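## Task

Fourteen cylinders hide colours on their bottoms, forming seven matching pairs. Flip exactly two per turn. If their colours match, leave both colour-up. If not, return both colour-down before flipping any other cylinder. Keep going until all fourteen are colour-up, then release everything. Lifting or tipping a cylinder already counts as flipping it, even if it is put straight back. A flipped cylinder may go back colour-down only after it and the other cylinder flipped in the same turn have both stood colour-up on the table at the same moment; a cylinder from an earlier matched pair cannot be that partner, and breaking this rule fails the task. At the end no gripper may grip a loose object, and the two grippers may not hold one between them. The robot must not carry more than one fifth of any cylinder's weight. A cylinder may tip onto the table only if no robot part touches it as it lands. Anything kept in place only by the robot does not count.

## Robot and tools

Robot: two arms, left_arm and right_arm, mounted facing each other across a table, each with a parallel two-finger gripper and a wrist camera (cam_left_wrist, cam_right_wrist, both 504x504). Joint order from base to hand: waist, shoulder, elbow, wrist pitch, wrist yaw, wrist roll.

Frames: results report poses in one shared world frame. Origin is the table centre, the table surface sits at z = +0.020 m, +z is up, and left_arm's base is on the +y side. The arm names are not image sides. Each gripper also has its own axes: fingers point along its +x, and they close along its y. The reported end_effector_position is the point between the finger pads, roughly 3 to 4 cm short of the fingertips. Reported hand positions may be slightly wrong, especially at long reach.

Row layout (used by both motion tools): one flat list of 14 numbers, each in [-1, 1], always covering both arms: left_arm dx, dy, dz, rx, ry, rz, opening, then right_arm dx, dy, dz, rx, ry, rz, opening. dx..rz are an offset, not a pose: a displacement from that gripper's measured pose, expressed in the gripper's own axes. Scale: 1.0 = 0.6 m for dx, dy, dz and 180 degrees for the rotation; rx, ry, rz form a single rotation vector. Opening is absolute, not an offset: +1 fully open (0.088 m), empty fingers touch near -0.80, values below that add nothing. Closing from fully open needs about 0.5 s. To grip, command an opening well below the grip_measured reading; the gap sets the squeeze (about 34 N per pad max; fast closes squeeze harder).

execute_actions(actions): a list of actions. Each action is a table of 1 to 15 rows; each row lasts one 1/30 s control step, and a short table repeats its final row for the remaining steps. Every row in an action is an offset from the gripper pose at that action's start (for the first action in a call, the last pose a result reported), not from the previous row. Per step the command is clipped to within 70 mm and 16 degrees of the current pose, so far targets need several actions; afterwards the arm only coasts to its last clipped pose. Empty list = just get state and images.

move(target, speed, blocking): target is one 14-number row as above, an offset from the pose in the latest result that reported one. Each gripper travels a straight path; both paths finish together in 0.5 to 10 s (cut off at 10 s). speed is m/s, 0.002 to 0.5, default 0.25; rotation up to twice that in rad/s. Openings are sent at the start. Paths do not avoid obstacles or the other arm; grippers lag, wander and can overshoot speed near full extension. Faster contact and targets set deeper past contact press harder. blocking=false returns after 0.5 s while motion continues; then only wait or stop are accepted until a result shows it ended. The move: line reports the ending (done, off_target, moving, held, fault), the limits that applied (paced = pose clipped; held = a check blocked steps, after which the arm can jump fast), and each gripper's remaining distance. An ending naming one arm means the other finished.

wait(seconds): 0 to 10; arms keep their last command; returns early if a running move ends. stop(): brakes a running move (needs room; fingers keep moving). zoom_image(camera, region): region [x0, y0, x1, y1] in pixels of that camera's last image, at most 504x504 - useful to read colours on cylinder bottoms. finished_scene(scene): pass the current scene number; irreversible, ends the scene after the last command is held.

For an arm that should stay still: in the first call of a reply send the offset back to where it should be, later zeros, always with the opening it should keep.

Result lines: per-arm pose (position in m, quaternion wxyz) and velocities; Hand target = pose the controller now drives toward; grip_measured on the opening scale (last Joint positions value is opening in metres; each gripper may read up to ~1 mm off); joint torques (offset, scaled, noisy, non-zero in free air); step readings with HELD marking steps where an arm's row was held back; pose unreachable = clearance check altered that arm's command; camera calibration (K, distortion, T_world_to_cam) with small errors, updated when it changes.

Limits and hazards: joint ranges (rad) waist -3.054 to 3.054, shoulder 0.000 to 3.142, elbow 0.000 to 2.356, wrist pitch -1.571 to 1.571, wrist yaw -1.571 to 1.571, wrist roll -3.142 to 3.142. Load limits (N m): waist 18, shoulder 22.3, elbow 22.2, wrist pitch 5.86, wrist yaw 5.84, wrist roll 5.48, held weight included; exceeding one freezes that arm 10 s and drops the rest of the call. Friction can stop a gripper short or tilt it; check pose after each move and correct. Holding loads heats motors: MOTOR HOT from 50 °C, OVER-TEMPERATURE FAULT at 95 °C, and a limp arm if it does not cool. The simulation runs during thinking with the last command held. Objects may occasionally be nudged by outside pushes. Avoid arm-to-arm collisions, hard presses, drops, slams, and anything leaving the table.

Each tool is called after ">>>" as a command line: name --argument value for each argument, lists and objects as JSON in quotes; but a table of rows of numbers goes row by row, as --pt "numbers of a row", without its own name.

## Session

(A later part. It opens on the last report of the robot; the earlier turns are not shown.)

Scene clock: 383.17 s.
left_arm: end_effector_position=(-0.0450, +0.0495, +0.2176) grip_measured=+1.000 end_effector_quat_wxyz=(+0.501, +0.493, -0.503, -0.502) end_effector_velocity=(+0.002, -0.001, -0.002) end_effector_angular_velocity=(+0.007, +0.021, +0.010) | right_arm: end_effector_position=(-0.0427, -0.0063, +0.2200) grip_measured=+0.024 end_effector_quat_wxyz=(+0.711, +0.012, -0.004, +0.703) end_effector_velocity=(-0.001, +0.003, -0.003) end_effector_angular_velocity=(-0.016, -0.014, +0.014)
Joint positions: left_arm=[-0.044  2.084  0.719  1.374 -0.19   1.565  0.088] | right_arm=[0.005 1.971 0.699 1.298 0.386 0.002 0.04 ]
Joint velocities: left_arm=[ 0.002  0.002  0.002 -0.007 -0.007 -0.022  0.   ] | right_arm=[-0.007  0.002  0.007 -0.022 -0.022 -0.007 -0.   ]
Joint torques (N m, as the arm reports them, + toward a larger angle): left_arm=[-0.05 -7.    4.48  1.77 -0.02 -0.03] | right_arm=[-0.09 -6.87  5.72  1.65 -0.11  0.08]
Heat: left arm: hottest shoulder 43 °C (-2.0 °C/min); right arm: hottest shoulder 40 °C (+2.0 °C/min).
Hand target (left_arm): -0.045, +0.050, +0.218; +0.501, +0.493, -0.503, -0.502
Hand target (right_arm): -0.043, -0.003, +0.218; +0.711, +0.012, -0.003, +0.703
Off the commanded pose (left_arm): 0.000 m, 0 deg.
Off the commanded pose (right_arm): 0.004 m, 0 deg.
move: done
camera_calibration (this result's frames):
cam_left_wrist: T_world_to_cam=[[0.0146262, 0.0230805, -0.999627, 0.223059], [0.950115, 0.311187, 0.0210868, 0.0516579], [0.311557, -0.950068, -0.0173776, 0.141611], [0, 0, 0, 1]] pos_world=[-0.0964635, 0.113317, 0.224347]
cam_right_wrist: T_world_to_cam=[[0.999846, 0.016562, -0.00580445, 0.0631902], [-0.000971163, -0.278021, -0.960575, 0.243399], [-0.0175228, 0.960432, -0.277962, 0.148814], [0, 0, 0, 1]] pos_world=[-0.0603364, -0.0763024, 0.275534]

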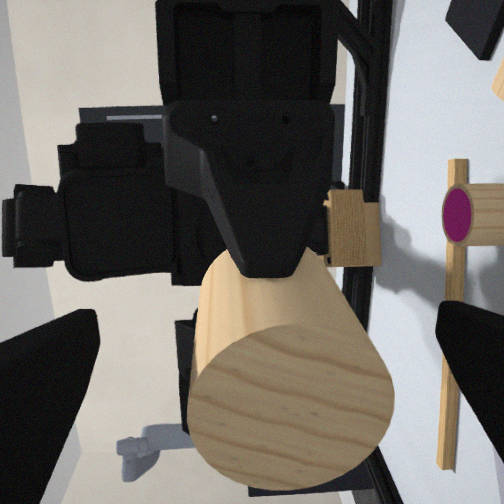

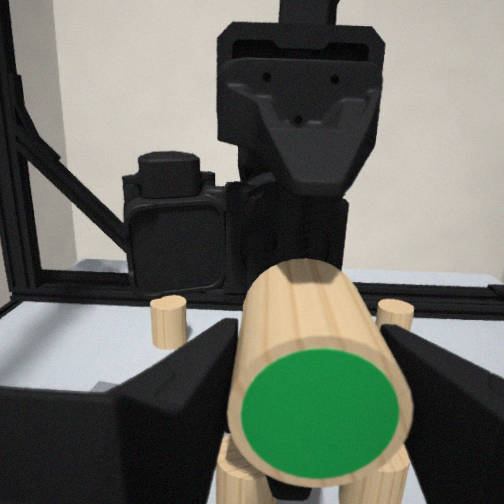

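>>> move --target '[0,0,0,0,0,0,-0.4, 0,0,0,0,0,0,-0.4]'

>>> move --target '[0,0,0,0,0,0,-0.4, 0,0,0,0,0,0,1]'

>>> move --target '[0,0,0,0,0,0,-0.4, -0.14,0,0,0,0,0,1]'

>>> move --target '[-0.232,-0.096,-0.325,0,0,-0.503,-0.4, -0.083,-0.021,-0.125,0,0.509,0,0.6]' --speed 0.35

Scene clock: 386.50 s.
left_arm: end_effector_position=(-0.0450, +0.0495, +0.2174) grip_measured=+0.038 end_effector_quat_wxyz=(+0.501, +0.493, -0.503, -0.502) end_effector_velocity=(+0.000, +0.001, -0.004) end_effector_angular_velocity=(+0.022, +0.018, +0.005) | right_arm: end_effector_position=(-0.0427, -0.0060, +0.2200) grip_measured=+0.024 end_effector_quat_wxyz=(+0.711, +0.012, -0.004, +0.703) end_effector_velocity=(+0.002, +0.000, -0.004) end_effector_angular_velocity=(-0.020, -0.016, -0.000)
Joint positions: left_arm=[-0.044  2.084  0.719  1.373 -0.19   1.565  0.041] | right_arm=[0.005 1.972 0.7   1.298 0.386 0.002 0.04 ]
Joint velocities: left_arm=[-0.002 -0.002 -0.002 -0.022 -0.007 -0.022 -0.   ] | right_arm=[-0.007 -0.002 -0.002 -0.022 -0.007 -0.007  0.   ]
Joint torques (N m, as the arm reports them, + toward a larger angle): left_arm=[-0.08 -6.92  4.48  1.79 -0.01 -0.06] | right_arm=[ 0.11 -8.23  4.2   1.77  0.01  0.  ]
Heat: left arm: hottest shoulder 43 °C (-2.0 °C/min); right arm: hottest shoulder 40 °C (+2.0 °C/min).
Hand target (left_arm): -0.045, +0.049, +0.218; +0.501, +0.493, -0.503, -0.502
Hand target (right_arm): -0.043, -0.006, +0.220; +0.711, +0.012, -0.004, +0.703
Off the commanded pose (left_arm): 0.000 m, 0 deg.
Off the commanded pose (right_arm): 0.000 m, 0 deg.
move: done
camera_calibration (this result's frames):
cam_left_wrist: T_world_to_cam=[[0.0147785, 0.0238278, -0.999607, 0.22286], [0.950112, 0.311171, 0.0214642, 0.0515807], [0.31156, -0.950055, -0.0180404, 0.141751], [0, 0, 0, 1]] pos_world=[-0.0964648, 0.11331, 0.224222]
cam_right_wrist: T_world_to_cam=[[0.999845, 0.016564, -0.00592866, 0.0631964], [-0.00109624, -0.277676, -0.960674, 0.243547], [-0.0175589, 0.960532, -0.277615, 0.14847], [0, 0, 0, 1]] pos_world=[-0.0603126, -0.0760301, 0.275561]

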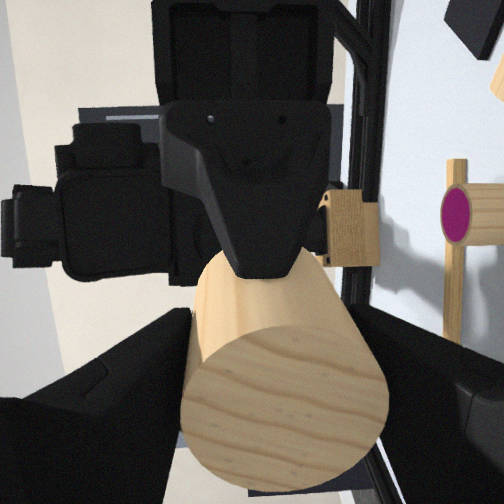

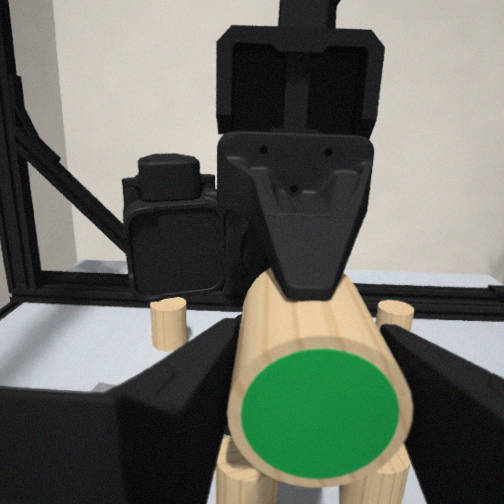

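Scene clock: 387.20 s.
left_arm: end_effector_position=(-0.0449, +0.0496, +0.2173) grip_measured=+0.038 end_effector_quat_wxyz=(+0.501, +0.494, -0.503, -0.502) end_effector_velocity=(+0.000, +0.001, -0.002) end_effector_angular_velocity=(+0.017, +0.004, +0.005) | right_arm: end_effector_position=(-0.0427, -0.0060, +0.2200) grip_measured=+1.000 end_effector_quat_wxyz=(+0.711, +0.012, -0.004, +0.703) end_effector_velocity=(-0.000, +0.001, +0.003) end_effector_angular_velocity=(+0.011, -0.003, +0.005)
Joint positions: left_arm=[-0.044  2.084  0.719  1.373 -0.19   1.565  0.041] | right_arm=[0.005 1.972 0.7   1.298 0.386 0.002 0.088]
Joint velocities: left_arm=[-0.002 -0.007 -0.002 -0.022 -0.007 -0.007 -0.   ] | right_arm=[-0.002 -0.002  0.002  0.007 -0.007 -0.007  0.   ]
Joint torques (N m, as the arm reports them, + toward a larger angle): left_arm=[ 0.   -6.91  4.42  1.72  0.01 -0.04] | right_arm=[ 0.07 -8.15  4.39  1.79  0.01 -0.01]
Heat: left arm: hottest shoulder 43 °C (-2.0 °C/min); right arm: hottest shoulder 40 °C (+2.0 °C/min).
Hand target (left_arm): -0.045, +0.050, +0.217; +0.501, +0.494, -0.503, -0.502
Hand target (right_arm): -0.043, -0.006, +0.220; +0.711, +0.012, -0.004, +0.703
Off the commanded pose (left_arm): 0.000 m, 0 deg.
Off the commanded pose (right_arm): 0.000 m, 0 deg.
move: done
camera_calibration (this result's frames):
cam_left_wrist: T_world_to_cam=[[0.0148547, 0.0242014, -0.999597, 0.222717], [0.95011, 0.311163, 0.0216529, 0.0515001], [0.311561, -0.950048, -0.0183718, 0.141895], [0, 0, 0, 1]] pos_world=[-0.0964481, 0.113392, 0.224119]
cam_right_wrist: T_world_to_cam=[[0.999845, 0.016564, -0.00592866, 0.0631964], [-0.00109624, -0.277676, -0.960674, 0.243547], [-0.0175589, 0.960532, -0.277615, 0.14847], [0, 0, 0, 1]] pos_world=[-0.0603126, -0.0760301, 0.275561]

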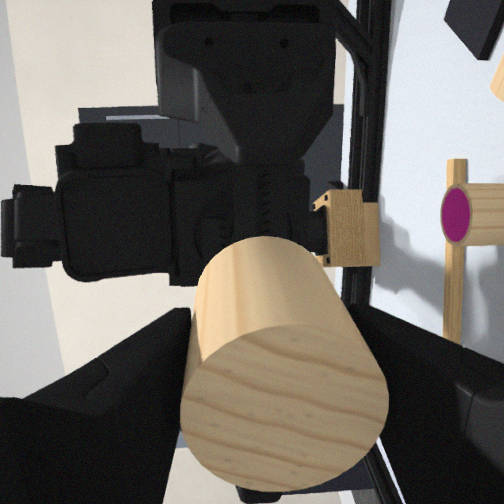

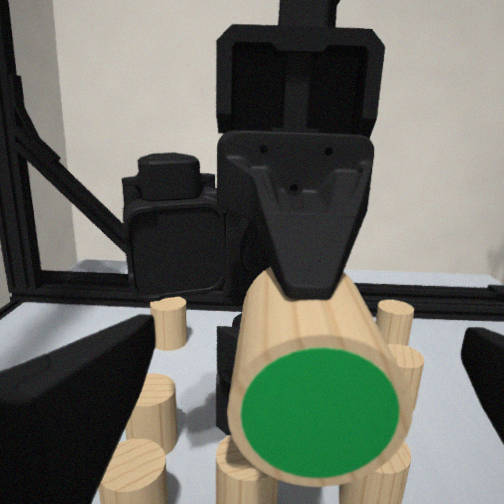

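Scene clock: 388.13 s.
left_arm: end_effector_position=(-0.0449, +0.0496, +0.2171) grip_measured=+0.037 end_effector_quat_wxyz=(+0.501, +0.494, -0.503, -0.503) end_effector_velocity=(+0.002, -0.001, +0.000) end_effector_angular_velocity=(+0.002, -0.008, +0.010) | right_arm: end_effector_position=(-0.0444, -0.0871, +0.2176) grip_measured=+1.000 end_effector_quat_wxyz=(+0.711, +0.013, -0.003, +0.703) end_effector_velocity=(-0.000, -0.004, -0.001) end_effector_angular_velocity=(-0.002, -0.009, +0.010)
Joint positions: left_arm=[-0.044  2.084  0.719  1.373 -0.19   1.565  0.041] | right_arm=[0.131 1.807 0.394 1.439 0.511 0.002 0.088]
Joint velocities: left_arm=[ 0.002 -0.002  0.002 -0.007 -0.007  0.007 -0.   ] | right_arm=[ 0.002 -0.007 -0.017  0.007 -0.007 -0.007  0.   ]
Joint torques (N m, as the arm reports them, + toward a larger angle): left_arm=[ 0.01 -6.84  4.54  1.75 -0.02 -0.02] | right_arm=[ 0.24 -7.14  2.37  1.9   0.1  -0.09]
Heat: left arm: hottest shoulder 43 °C (-2.0 °C/min); right arm: hottest shoulder 40 °C (+2.0 °C/min).
Hand target (left_arm): -0.045, +0.050, +0.217; +0.501, +0.494, -0.503, -0.502
Hand target (right_arm): -0.044, -0.090, +0.218; +0.711, +0.013, -0.004, +0.703
Off the commanded pose (left_arm): 0.000 m, 0 deg.
Off the commanded pose (right_arm): 0.003 m, 0 deg.
move: done
camera_calibration (this result's frames):
cam_left_wrist: T_world_to_cam=[[0.0149308, 0.0245751, -0.999586, 0.222526], [0.950108, 0.311155, 0.0218416, 0.051464], [0.311563, -0.950041, -0.0187032, 0.141962], [0, 0, 0, 1]] pos_world=[-0.096449, 0.113388, 0.223966]
cam_right_wrist: T_world_to_cam=[[0.999807, 0.0173637, -0.00920205, 0.067011], [-0.00400625, -0.278332, -0.960476, 0.21852], [-0.0192386, 0.960328, -0.278209, 0.225671], [0, 0, 0, 1]] pos_world=[-0.061781, -0.157061, 0.273284]

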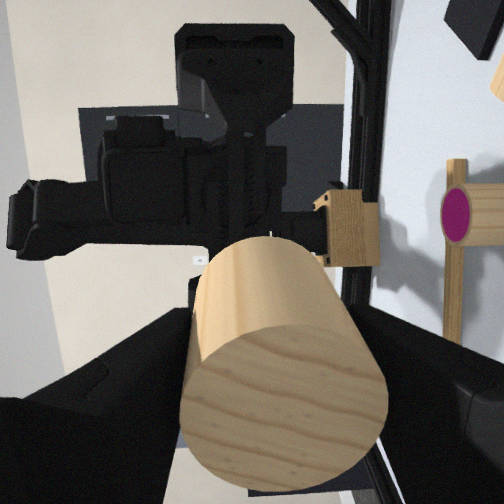

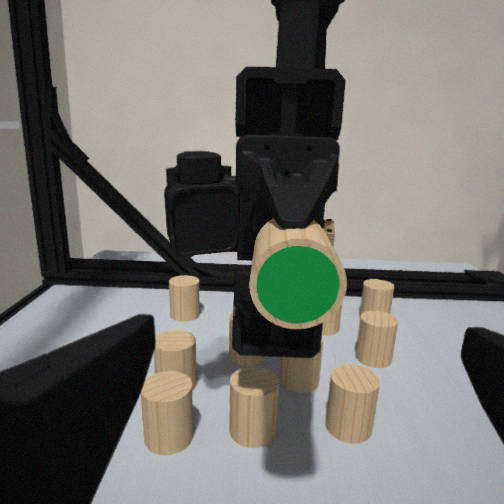

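Scene clock: 390.90 s.
left_arm: end_effector_position=(+0.1480, +0.1874, +0.1572) grip_measured=+0.034 end_effector_quat_wxyz=(+0.001, +0.703, -0.002, -0.711) end_effector_velocity=(-0.001, +0.003, +0.002) end_effector_angular_velocity=(+0.028, +0.003, +0.005) | right_arm: end_effector_position=(-0.0328, -0.1368, +0.1428) grip_measured=+0.600 end_effector_quat_wxyz=(+0.506, -0.492, +0.506, +0.496) end_effector_velocity=(-0.000, -0.005, +0.001) end_effector_angular_velocity=(-0.032, -0.003, +0.024)
Joint positions: left_arm=[ 0.525  1.948  1.372 -0.995  0.012  1.941  0.041] | right_arm=[-0.05   1.857  1.292 -1.001 -0.002  0.341  0.068]
Joint velocities: left_arm=[-0.002  0.007  0.017 -0.037 -0.007 -0.007 -0.   ] | right_arm=[ 0.002  0.007  0.012 -0.037 -0.007 -0.022  0.   ]
Joint torques (N m, as the arm reports them, + toward a larger angle): left_arm=[ 0.16 -6.43  6.82 -0.05 -0.17  0.13] | right_arm=[-0.27 -6.86  6.74 -0.04 -0.07 -0.2 ]
Heat: left arm: hottest shoulder 43 °C (-2.0 °C/min); right arm: hottest shoulder 40 °C (+2.0 °C/min).
Hand target (left_arm): +0.151, +0.186, +0.157; -0.001, +0.705, -0.001, -0.709
Hand target (right_arm): -0.033, -0.135, +0.141; +0.503, -0.495, +0.507, +0.495
Off the commanded pose (left_arm): 0.003 m, 1 deg.
Off the commanded pose (right_arm): 0.002 m, 1 deg.
move: done
camera_calibration (this result's frames):
cam_left_wrist: T_world_to_cam=[[0.0241397, 0.999315, 0.0280361, -0.189153], [0.950101, -0.0316574, 0.310333, -0.154601], [0.311008, 0.0191458, -0.950214, 0.176596], [0, 0, 0, 1]] pos_world=[0.09653, 0.180748, 0.221085]
cam_right_wrist: T_world_to_cam=[[0.999311, -0.0176357, -0.0326715, 0.0540785], [-0.00715563, -0.95497, 0.296615, -0.139346], [-0.0364313, -0.296177, -0.954438, 0.176997], [0, 0, 0, 1]] pos_world=[-0.0485901, -0.0796953, 0.212031]

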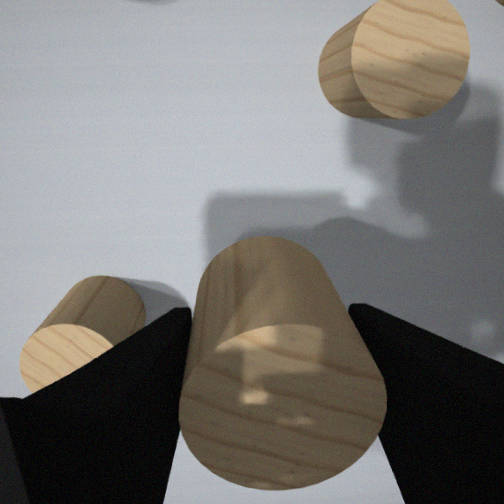

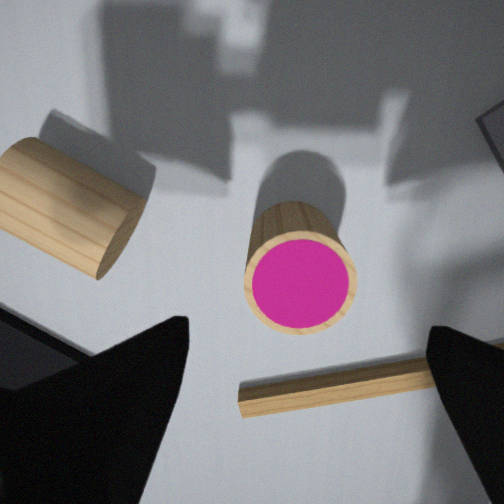

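>>> move --target '[0.135,-0.003,0,0,0,0,-0.4, 0.109,0,-0.002,0,0,0,0.6]' --speed 0.08

>>> move --target '[0,0,0,0,0,0,0.55, 0,0,0,0,0,0,-0.4]'

>>> move --target '[-0.14,0,0,0,0,0,0.55, -0.13,0,0,0,0,0,-0.4]'

>>> move --target '[-0.096,0.239,0.322,0,0,0.505,1, -0.089,0.021,0.05,0,-0.495,0,-0.4]' --speed 0.35

Scene clock: 395.20 s.
left_arm: end_effector_position=(+0.1481, +0.1879, +0.0810) grip_measured=+0.033 end_effector_quat_wxyz=(+0.003, +0.704, -0.005, -0.710) end_effector_velocity=(-0.003, +0.002, -0.001) end_effector_angular_velocity=(+0.009, +0.011, +0.019) | right_arm: end_effector_position=(-0.0339, -0.1330, +0.0847) grip_measured=+0.600 end_effector_quat_wxyz=(+0.509, -0.485, +0.502, +0.504) end_effector_velocity=(-0.000, +0.000, -0.001) end_effector_angular_velocity=(+0.000, +0.007, +0.020)
Joint positions: left_arm=[ 0.526  2.073  1.219 -0.709  0.011  1.942  0.041] | right_arm=[-0.051  1.947  1.16  -0.757 -0.003  0.34   0.068]
Joint velocities: left_arm=[-0.002  0.002 -0.002 -0.007  0.007 -0.022 -0.   ] | right_arm=[-0.002  0.002 -0.002  0.007 -0.007 -0.022 -0.   ]
Joint torques (N m, as the arm reports them, + toward a larger angle): left_arm=[ 0.02 -6.31  4.3   0.72  0.11  0.02] | right_arm=[ 0.24 -6.84  3.49  0.32  0.03  0.04]
Heat: left arm: hottest shoulder 43 °C (-1.0 °C/min); right arm: hottest shoulder 40 °C (+2.0 °C/min).
Hand target (left_arm): +0.147, +0.190, +0.076; +0.001, +0.703, -0.002, -0.711
Hand target (right_arm): -0.033, -0.138, +0.078; +0.506, -0.492, +0.506, +0.496
Off the commanded pose (left_arm): 0.005 m, 0 deg.
Off the commanded pose (right_arm): 0.009 m, 1 deg.
move: off_target (right_arm)
camera_calibration (this result's frames):
cam_left_wrist: T_world_to_cam=[[0.0240488, 0.999492, 0.0209256, -0.186959], [0.948976, -0.0294068, 0.313973, -0.131566], [0.314429, 0.0123073, -0.949201, 0.104867], [0, 0, 0, 1]] pos_world=[0.0963765, 0.181705, 0.14476]
cam_right_wrist: T_world_to_cam=[[0.999031, -0.016823, -0.0406721, 0.0541958], [-0.00496722, -0.961262, 0.275593, -0.117478], [-0.0437328, -0.275124, -0.960414, 0.125678], [0, 0, 0, 1]] pos_world=[-0.0492306, -0.0774383, 0.155283]

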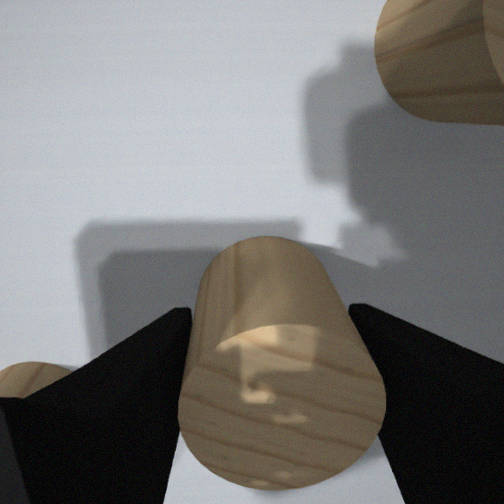

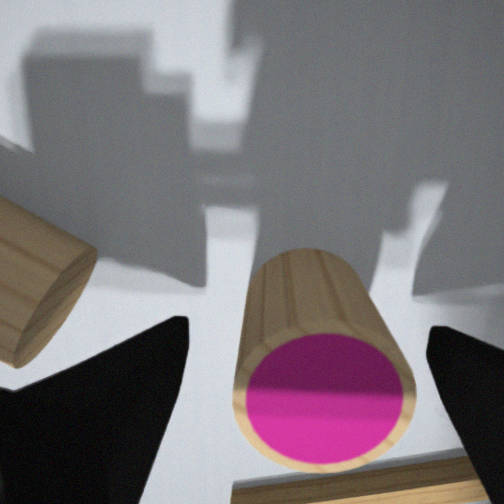

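Scene clock: 395.87 s.
left_arm: end_effector_position=(+0.1482, +0.1878, +0.0810) grip_measured=+0.548 end_effector_quat_wxyz=(+0.003, +0.704, -0.005, -0.710) end_effector_velocity=(+0.001, +0.003, +0.000) end_effector_angular_velocity=(+0.015, -0.018, +0.020) | right_arm: end_effector_position=(-0.0341, -0.1333, +0.0847) grip_measured=+0.025 end_effector_quat_wxyz=(+0.509, -0.485, +0.503, +0.504) end_effector_velocity=(+0.000, -0.002, +0.000) end_effector_angular_velocity=(-0.009, +0.004, +0.005)
Joint positions: left_arm=[ 0.526  2.073  1.219 -0.709  0.011  1.942  0.066] | right_arm=[-0.051  1.947  1.16  -0.757 -0.004  0.34   0.04 ]
Joint velocities: left_arm=[-0.002 -0.002 -0.002 -0.007 -0.022 -0.022  0.001] | right_arm=[-0.002 -0.002 -0.002 -0.007 -0.007 -0.007 -0.   ]
Joint torques (N m, as the arm reports them, + toward a larger angle): left_arm=[-0.01 -7.32  4.93  0.18  0.06  0.  ] | right_arm=[ 0.03 -8.43  4.91  0.2   0.05 -0.02]
Heat: left arm: hottest shoulder 43 °C (-1.0 °C/min); right arm: hottest shoulder 40 °C (+2.0 °C/min).
Hand target (left_arm): +0.148, +0.188, +0.081; +0.003, +0.704, -0.005, -0.710
Hand target (right_arm): -0.034, -0.133, +0.085; +0.509, -0.485, +0.502, +0.504
Off the commanded pose (left_arm): 0.000 m, 0 deg.
Off the commanded pose (right_arm): 0.000 m, 0 deg.
move: done
camera_calibration (this result's frames):
cam_left_wrist: T_world_to_cam=[[0.0240459, 0.999499, 0.0205733, -0.186855], [0.948933, -0.029295, 0.314114, -0.131623], [0.314559, 0.0119695, -0.949162, 0.1049], [0, 0, 0, 1]] pos_world=[0.0963978, 0.18165, 0.144756]
cam_right_wrist: T_world_to_cam=[[0.998982, -0.0168303, -0.0418614, 0.0544559], [-0.00459216, -0.96093, 0.276753, -0.11774], [-0.0448837, -0.276279, -0.960029, 0.125378], [0, 0, 0, 1]] pos_world=[-0.0493136, -0.0775841, 0.155231]

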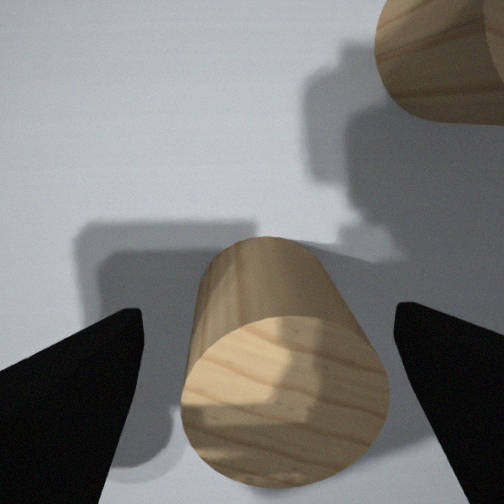

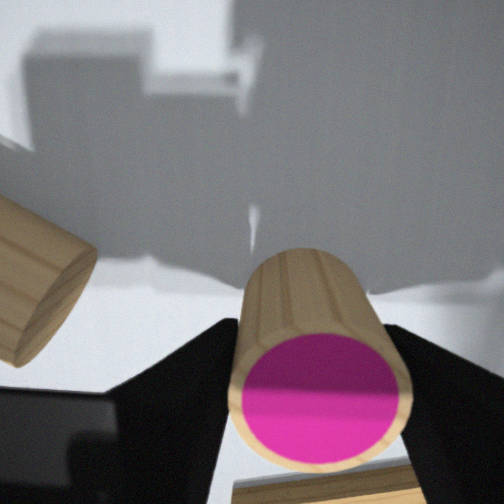

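Scene clock: 396.77 s.
left_arm: end_effector_position=(+0.1471, +0.1906, +0.1593) grip_measured=+0.550 end_effector_quat_wxyz=(-0.002, +0.702, +0.000, -0.712) end_effector_velocity=(-0.001, +0.003, +0.001) end_effector_angular_velocity=(+0.018, -0.001, -0.010) | right_arm: end_effector_position=(-0.0326, -0.1379, +0.1574) grip_measured=+0.024 end_effector_quat_wxyz=(+0.506, -0.490, +0.505, +0.499) end_effector_velocity=(+0.004, -0.005, +0.002) end_effector_angular_velocity=(-0.023, -0.015, +0.005)
Joint positions: left_arm=[ 0.526  1.939  1.368 -1.007  0.011  1.942  0.066] | right_arm=[-0.051  1.831  1.319 -1.047 -0.004  0.34   0.04 ]
Joint velocities: left_arm=[-0.002  0.002  0.007 -0.022 -0.007  0.007 -0.   ] | right_arm=[-0.002 -0.002  0.007 -0.037  0.007 -0.007  0.   ]
Joint torques (N m, as the arm reports them, + toward a larger angle): left_arm=[ 0.11 -8.02  6.65 -0.03  0.06  0.04] | right_arm=[-0.03 -8.84  6.88 -0.07  0.   -0.05]
Heat: left arm: hottest shoulder 44 °C (+0.0 °C/min); right arm: hottest shoulder 40 °C (+2.0 °C/min).
Hand target (left_arm): +0.148, +0.188, +0.165; +0.003, +0.704, -0.005, -0.710
Hand target (right_arm): -0.033, -0.135, +0.163; +0.509, -0.485, +0.503, +0.504
Off the commanded pose (left_arm): 0.006 m, 1 deg.
Off the commanded pose (right_arm): 0.006 m, 1 deg.
move: done
camera_calibration (this result's frames):
cam_left_wrist: T_world_to_cam=[[0.0242027, 0.999094, 0.0350159, -0.193458], [0.950688, -0.0338352, 0.308297, -0.153559], [0.309203, 0.0258276, -0.950645, 0.177826], [0, 0, 0, 1]] pos_world=[0.0956847, 0.183494, 0.223166]
cam_right_wrist: T_world_to_cam=[[0.999174, -0.0174142, -0.0367271, 0.0550071], [-0.00597866, -0.956712, 0.290974, -0.14401], [-0.0402044, -0.290514, -0.956026, 0.191452], [0, 0, 0, 1]] pos_world=[-0.0481255, -0.0811986, 0.226956]

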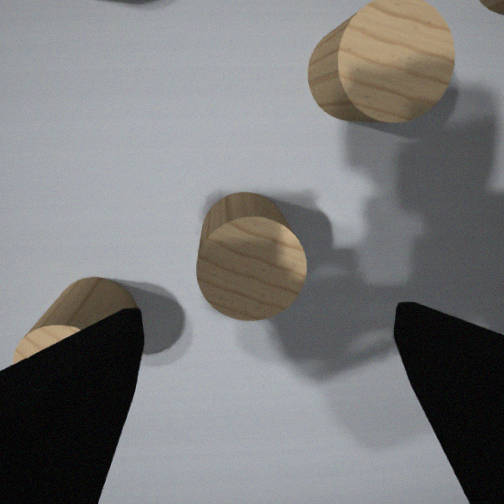

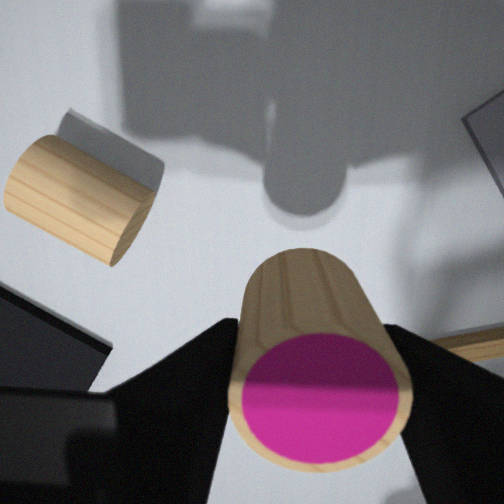

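Scene clock: 399.63 s.
left_arm: end_effector_position=(-0.0455, +0.0507, +0.2191) grip_measured=+1.000 end_effector_quat_wxyz=(+0.503, +0.491, -0.500, -0.506) end_effector_velocity=(-0.002, -0.000, +0.001) end_effector_angular_velocity=(-0.007, +0.023, -0.010) | right_arm: end_effector_position=(-0.0446, -0.1070, +0.2167) grip_measured=+0.025 end_effector_quat_wxyz=(+0.712, +0.013, +0.010, +0.702) end_effector_velocity=(-0.001, +0.001, +0.004) end_effector_angular_velocity=(+0.027, -0.006, +0.015)
Joint positions: left_arm=[-0.045  2.072  0.714  1.365 -0.189  1.554  0.088] | right_arm=[0.175 1.741 0.328 1.418 0.557 0.03  0.04 ]
Joint velocities: left_arm=[-0.002  0.002  0.002  0.007  0.007 -0.022  0.   ] | right_arm=[-0.007  0.017 -0.002  0.051 -0.022 -0.022 -0.   ]
Joint torques (N m, as the arm reports them, + toward a larger angle): left_arm=[-0.27 -5.95  5.43  2.02 -0.21  0.05] | right_arm=[ 0.28 -5.02  2.46  2.    0.11 -0.17]
Heat: left arm: hottest shoulder 44 °C (+0.0 °C/min); right arm: hottest shoulder 40 °C (+2.0 °C/min).
Hand target (left_arm): -0.046, +0.049, +0.219; +0.504, +0.491, -0.501, -0.504
Hand target (right_arm): -0.044, -0.109, +0.212; +0.712, +0.004, +0.009, +0.702
Off the commanded pose (left_arm): 0.003 m, 1 deg.
Off the commanded pose (right_arm): 0.006 m, 2 deg.
move: done
camera_calibration (this result's frames):
cam_left_wrist: T_world_to_cam=[[0.00425877, 0.0261739, -0.999648, 0.223935], [0.951142, 0.308517, 0.0121301, 0.0538982], [0.308726, -0.950859, -0.0235812, 0.144232], [0, 0, 0, 1]] pos_world=[-0.0967466, 0.114654, 0.226604]
cam_right_wrist: T_world_to_cam=[[0.999523, 0.0147285, -0.0271444, 0.0711707], [-0.0215639, -0.29635, -0.954836, 0.208185], [-0.0221075, 0.954966, -0.295891, 0.247705], [0, 0, 0, 1]] pos_world=[-0.0611713, -0.175903, 0.274009]

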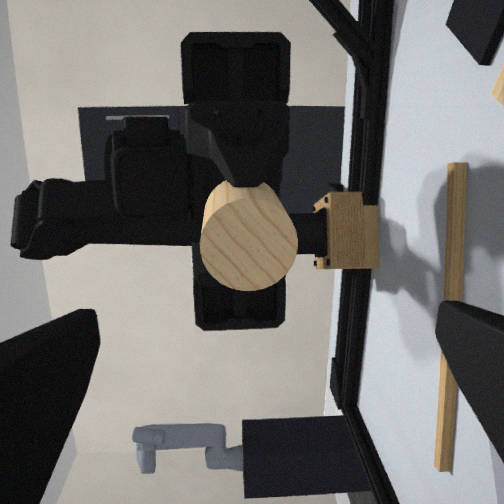

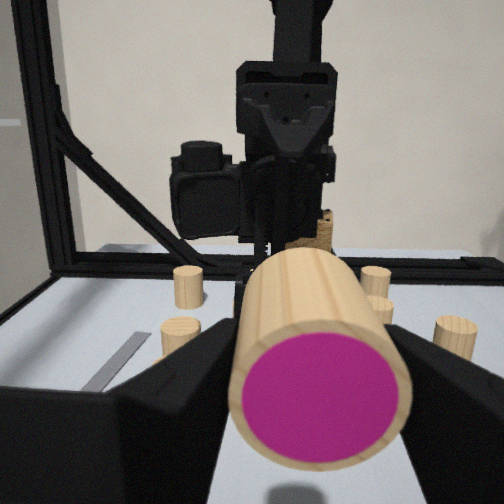

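>>> move --target '[0,0,0,0.007,0,0,1, 0.176,0.001,0.002,-0.008,0,0.004,-0.4]' --speed 0.15

Scene clock: 402.63 s.
left_arm: end_effector_position=(-0.0457, +0.0505, +0.2191) grip_measured=+1.000 end_effector_quat_wxyz=(+0.498, +0.495, -0.505, -0.502) end_effector_velocity=(+0.002, +0.001, -0.001) end_effector_angular_velocity=(+0.007, +0.006, +0.019) | right_arm: end_effector_position=(-0.0435, -0.0047, +0.2196) grip_measured=+0.025 end_effector_quat_wxyz=(+0.708, +0.006, +0.003, +0.706) end_effector_velocity=(-0.001, +0.003, +0.002) end_effector_angular_velocity=(+0.002, -0.006, +0.005)
Joint positions: left_arm=[-0.046  2.073  0.715  1.366 -0.189  1.573  0.088] | right_arm=[0.002 1.959 0.705 1.26  0.372 0.011 0.04 ]
Joint velocities: left_arm=[-0.002 -0.002 -0.002 -0.007 -0.022 -0.007  0.   ] | right_arm=[-0.002  0.002  0.012 -0.007 -0.007 -0.007  0.   ]
Joint torques (N m, as the arm reports them, + toward a larger angle): left_arm=[-0.1  -6.92  4.51  1.62  0.    0.08] | right_arm=[-0.21 -6.77  5.82  1.7  -0.1  -0.15]
Heat: left arm: hottest shoulder 44 °C (+0.0 °C/min); right arm: hottest shoulder 40 °C (+2.0 °C/min).
Hand target (left_arm): -0.046, +0.051, +0.219; +0.497, +0.496, -0.506, -0.501
Hand target (right_arm): -0.044, -0.001, +0.218; +0.708, +0.004, +0.001, +0.706
Off the commanded pose (left_arm): 0.000 m, 0 deg.
Off the commanded pose (right_arm): 0.004 m, 0 deg.
move: done
camera_calibration (this result's frames):
cam_left_wrist: T_world_to_cam=[[0.0223363, 0.024802, -0.999443, 0.22485], [0.950851, 0.308298, 0.028901, 0.0504696], [0.308843, -0.950967, -0.0166967, 0.142662], [0, 0, 0, 1]] pos_world=[-0.0970714, 0.11453, 0.225648]
cam_right_wrist: T_world_to_cam=[[0.99962, 0.0264812, -0.00769906, 0.0644058], [0.000462932, -0.295251, -0.95542, 0.242331], [-0.0275738, 0.955053, -0.295151, 0.150492], [0, 0, 0, 1]] pos_world=[-0.0603438, -0.0738855, 0.276441]

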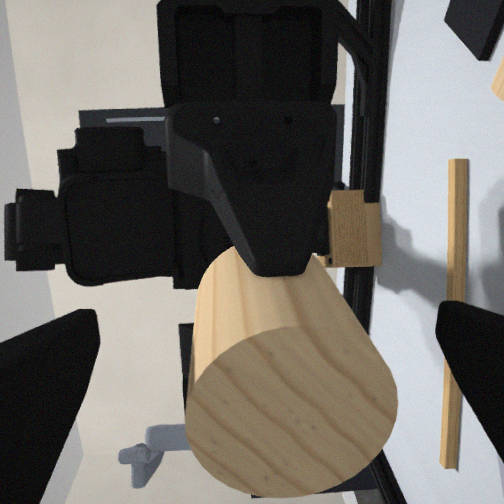

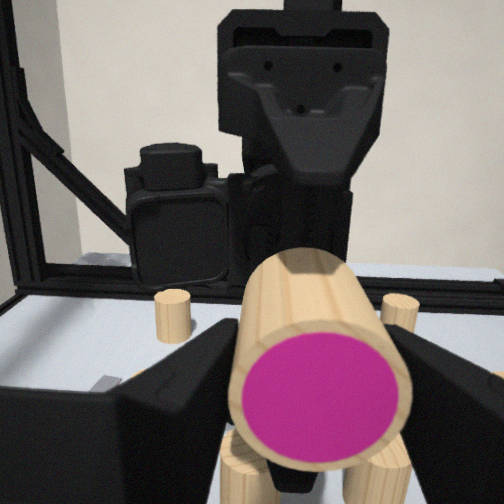

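L hover (.114,.127,.16): dx −.13, dy −.098, dz −.27.

>>> move --target '[0,0,0,0,0,0,-0.4, 0,0,0,0,0,0,-0.4]'

>>> move --target '[0,0,0,0,0,0,-0.4, 0,0,0,0,0,0,1]'

>>> move --target '[0,0,0,0,0,0,-0.4, -0.17,0,-0.006,0,0,0,1]'

>>> move --target '[-0.13,-0.098,-0.27,0,0,-0.502,-0.4, 0,0,0,0,0,0,1]' --speed 0.35

Scene clock: 405.90 s.
left_arm: end_effector_position=(-0.0457, +0.0506, +0.2189) grip_measured=+0.043 end_effector_quat_wxyz=(+0.498, +0.495, -0.505, -0.501) end_effector_velocity=(+0.000, +0.001, -0.001) end_effector_angular_velocity=(+0.007, +0.006, +0.005) | right_arm: end_effector_position=(-0.0435, -0.0044, +0.2196) grip_measured=+0.025 end_effector_quat_wxyz=(+0.708, +0.006, +0.003, +0.706) end_effector_velocity=(+0.003, -0.001, +0.000) end_effector_angular_velocity=(+0.002, +0.008, +0.000)
Joint positions: left_arm=[-0.046  2.073  0.714  1.366 -0.189  1.573  0.041] | right_arm=[0.001 1.96  0.707 1.259 0.372 0.01  0.04 ]
Joint velocities: left_arm=[-0.002 -0.002 -0.002 -0.007 -0.007 -0.007 -0.   ] | right_arm=[-0.007 -0.002 -0.007  0.007 -0.007  0.007 -0.   ]
Joint torques (N m, as the arm reports them, + toward a larger angle): left_arm=[-0.05 -6.84  4.57  1.74  0.   -0.05] | right_arm=[ 0.11 -8.23  4.31  1.83  0.01 -0.01]
Heat: left arm: hottest shoulder 44 °C (+0.0 °C/min); right arm: hottest shoulder 40 °C (+2.0 °C/min).
Hand target (left_arm): -0.046, +0.051, +0.219; +0.498, +0.495, -0.505, -0.502
Hand target (right_arm): -0.044, -0.005, +0.220; +0.708, +0.006, +0.003, +0.706
Off the commanded pose (left_arm): 0.000 m, 0 deg.
Off the commanded pose (right_arm): 0.000 m, 0 deg.
move: done
camera_calibration (this result's frames):
cam_left_wrist: T_world_to_cam=[[0.0232521, 0.0255385, -0.999403, 0.224637], [0.950822, 0.308281, 0.0299995, 0.0501925], [0.308863, -0.950952, -0.0171144, 0.142824], [0, 0, 0, 1]] pos_world=[-0.0970605, 0.114609, 0.225441]
cam_right_wrist: T_world_to_cam=[[0.999623, 0.0264791, -0.0073157, 0.0642963], [0.000828739, -0.295251, -0.955419, 0.242409], [-0.0274586, 0.955053, -0.295161, 0.150212], [0, 0, 0, 1]] pos_world=[-0.0603483, -0.0735912, 0.27641]

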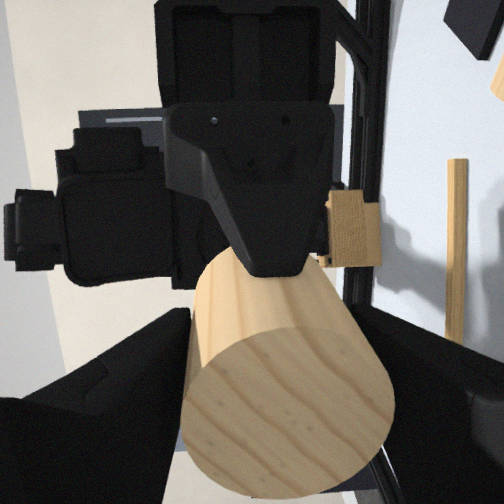

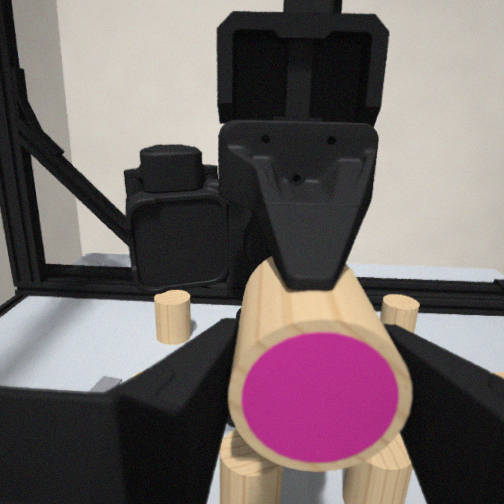

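Scene clock: 406.60 s.
left_arm: end_effector_position=(-0.0457, +0.0506, +0.2189) grip_measured=+0.042 end_effector_quat_wxyz=(+0.498, +0.495, -0.505, -0.501) end_effector_velocity=(+0.002, +0.001, +0.001) end_effector_angular_velocity=(+0.003, +0.007, +0.019) | right_arm: end_effector_position=(-0.0435, -0.0044, +0.2196) grip_measured=+1.000 end_effector_quat_wxyz=(+0.708, +0.006, +0.003, +0.706) end_effector_velocity=(+0.000, -0.000, -0.003) end_effector_angular_velocity=(-0.011, -0.012, +0.005)
Joint positions: left_arm=[-0.046  2.073  0.714  1.366 -0.189  1.573  0.041] | right_arm=[0.001 1.96  0.707 1.259 0.372 0.01  0.088]
Joint velocities: left_arm=[-0.002 -0.007 -0.002 -0.007 -0.022 -0.007 -0.   ] | right_arm=[-0.002  0.002 -0.002 -0.007 -0.007 -0.007  0.   ]
Joint torques (N m, as the arm reports them, + toward a larger angle): left_arm=[-0.08 -6.84  4.39  1.72  0.01 -0.07] | right_arm=[ 0.05 -8.13  4.48  1.79  0.02 -0.01]
Heat: left arm: hottest shoulder 44 °C (+0.0 °C/min); right arm: hottest shoulder 40 °C (+2.0 °C/min).
Hand target (left_arm): -0.046, +0.051, +0.219; +0.498, +0.495, -0.505, -0.501
Hand target (right_arm): -0.043, -0.004, +0.220; +0.708, +0.006, +0.003, +0.706
Off the commanded pose (left_arm): 0.000 m, 0 deg.
Off the commanded pose (right_arm): 0.000 m, 0 deg.
move: done
camera_calibration (this result's frames):
cam_left_wrist: T_world_to_cam=[[0.0232521, 0.0255385, -0.999403, 0.224637], [0.950822, 0.308281, 0.0299995, 0.0501925], [0.308863, -0.950952, -0.0171144, 0.142824], [0, 0, 0, 1]] pos_world=[-0.0970605, 0.114609, 0.225441]
cam_right_wrist: T_world_to_cam=[[0.999623, 0.0264791, -0.0073157, 0.0642963], [0.000828739, -0.295251, -0.955419, 0.242409], [-0.0274586, 0.955053, -0.295161, 0.150212], [0, 0, 0, 1]] pos_world=[-0.0603483, -0.0735912, 0.27641]

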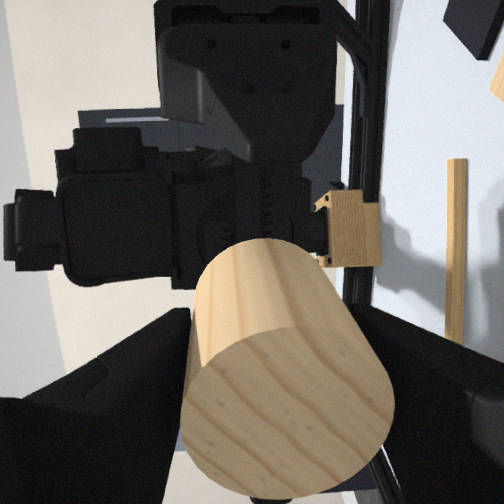

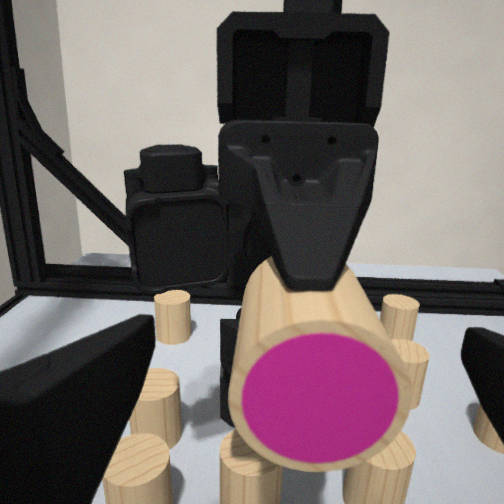

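Scene clock: 407.57 s.
left_arm: end_effector_position=(-0.0457, +0.0506, +0.2189) grip_measured=+0.041 end_effector_quat_wxyz=(+0.498, +0.495, -0.505, -0.501) end_effector_velocity=(+0.000, +0.001, -0.002) end_effector_angular_velocity=(+0.017, +0.019, +0.005) | right_arm: end_effector_position=(-0.0445, -0.1035, +0.2152) grip_measured=+1.000 end_effector_quat_wxyz=(+0.708, +0.006, +0.003, +0.706) end_effector_velocity=(+0.000, -0.004, -0.001) end_effector_angular_velocity=(-0.006, -0.011, -0.000)
Joint positions: left_arm=[-0.046  2.073  0.714  1.366 -0.189  1.573  0.041] | right_arm=[0.159 1.757 0.335 1.428 0.53  0.01  0.088]
Joint velocities: left_arm=[-0.002 -0.007 -0.002 -0.022 -0.007 -0.022  0.   ] | right_arm=[ 0.007 -0.012 -0.012 -0.007  0.007 -0.007  0.   ]
Joint torques (N m, as the arm reports them, + toward a larger angle): left_arm=[-0.07 -6.89  4.53  1.73  0.01 -0.03] | right_arm=[ 0.41 -6.65  2.53  1.89  0.18 -0.01]
Heat: left arm: hottest shoulder 44 °C (+0.0 °C/min); right arm: hottest shoulder 40 °C (+2.0 °C/min).
Hand target (left_arm): -0.046, +0.051, +0.219; +0.498, +0.495, -0.505, -0.501
Hand target (right_arm): -0.044, -0.106, +0.216; +0.708, +0.006, +0.003, +0.706
Off the commanded pose (left_arm): 0.000 m, 0 deg.
Off the commanded pose (right_arm): 0.003 m, 0 deg.
move: done
camera_calibration (this result's frames):
cam_left_wrist: T_world_to_cam=[[0.0232521, 0.0255385, -0.999403, 0.224637], [0.950822, 0.308281, 0.0299995, 0.0501925], [0.308863, -0.950952, -0.0171144, 0.142824], [0, 0, 0, 1]] pos_world=[-0.0970605, 0.114609, 0.225441]
cam_right_wrist: T_world_to_cam=[[0.999597, 0.0272387, -0.0079557, 0.0680959], [0.000461846, -0.295939, -0.955207, 0.20888], [-0.028373, 0.954818, -0.295833, 0.243628], [0, 0, 0, 1]] pos_world=[-0.0612525, -0.17266, 0.272139]

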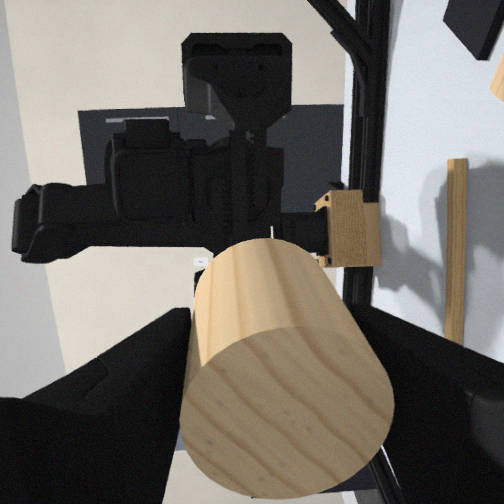

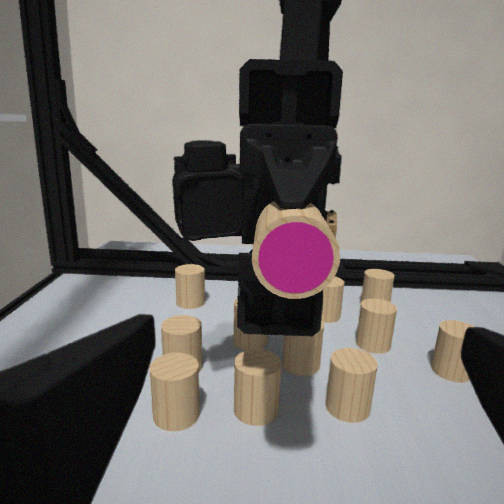

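Scene clock: 410.30 s.
left_arm: end_effector_position=(+0.1150, +0.1273, +0.1598) grip_measured=+0.038 end_effector_quat_wxyz=(+0.000, +0.705, -0.003, -0.709) end_effector_velocity=(+0.002, +0.000, +0.005) end_effector_angular_velocity=(+0.017, -0.018, +0.005) | right_arm: end_effector_position=(-0.0445, -0.1035, +0.2154) grip_measured=+1.000 end_effector_quat_wxyz=(+0.708, +0.006, +0.003, +0.706) end_effector_velocity=(-0.001, +0.001, -0.003) end_effector_angular_velocity=(-0.015, -0.016, +0.005)
Joint positions: left_arm=[ 0.393  2.118  1.636 -1.085  0.006  1.811  0.041] | right_arm=[0.159 1.757 0.335 1.428 0.53  0.01  0.088]
Joint velocities: left_arm=[-0.002  0.007  0.032 -0.037 -0.022 -0.007 -0.   ] | right_arm=[-0.002 -0.002  0.002 -0.022 -0.007 -0.007  0.   ]
Joint torques (N m, as the arm reports them, + toward a larger angle): left_arm=[ 0.08 -7.45  7.01 -0.02 -0.15  0.13] | right_arm=[ 0.08 -5.68  3.58  1.74  0.   -0.01]
Heat: left arm: hottest shoulder 44 °C (+0.0 °C/min); right arm: hottest shoulder 39 °C (+1.0 °C/min).
Hand target (left_arm): +0.117, +0.126, +0.160; -0.001, +0.707, -0.003, -0.707
Hand target (right_arm): -0.044, -0.103, +0.215; +0.708, +0.006, +0.003, +0.706
Off the commanded pose (left_arm): 0.003 m, 1 deg.
Off the commanded pose (right_arm): 0.000 m, 0 deg.
move: done
camera_calibration (this result's frames):
cam_left_wrist: T_world_to_cam=[[0.0258614, 0.999299, 0.0270866, -0.128472], [0.948003, -0.0331138, 0.316534, -0.126496], [0.317209, 0.0174922, -0.948194, 0.189636], [0, 0, 0, 1]] pos_world=[0.0630868, 0.120876, 0.223331]
cam_right_wrist: T_world_to_cam=[[0.999596, 0.0272413, -0.00813876, 0.0681316], [0.000278322, -0.295624, -0.955304, 0.209047], [-0.0284298, 0.954916, -0.295512, 0.243614], [0, 0, 0, 1]] pos_world=[-0.0612364, -0.172687, 0.272249]

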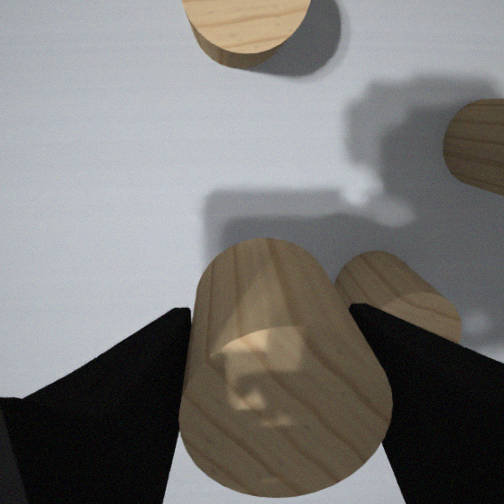

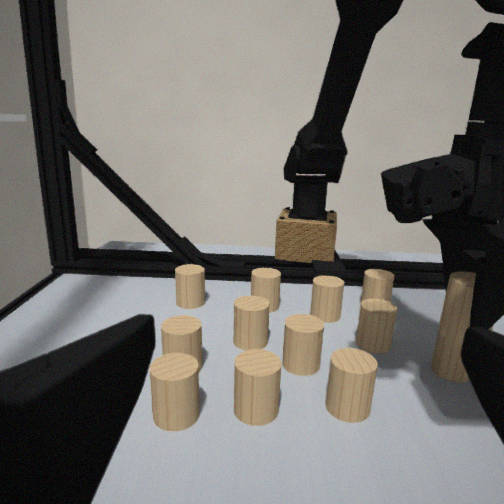

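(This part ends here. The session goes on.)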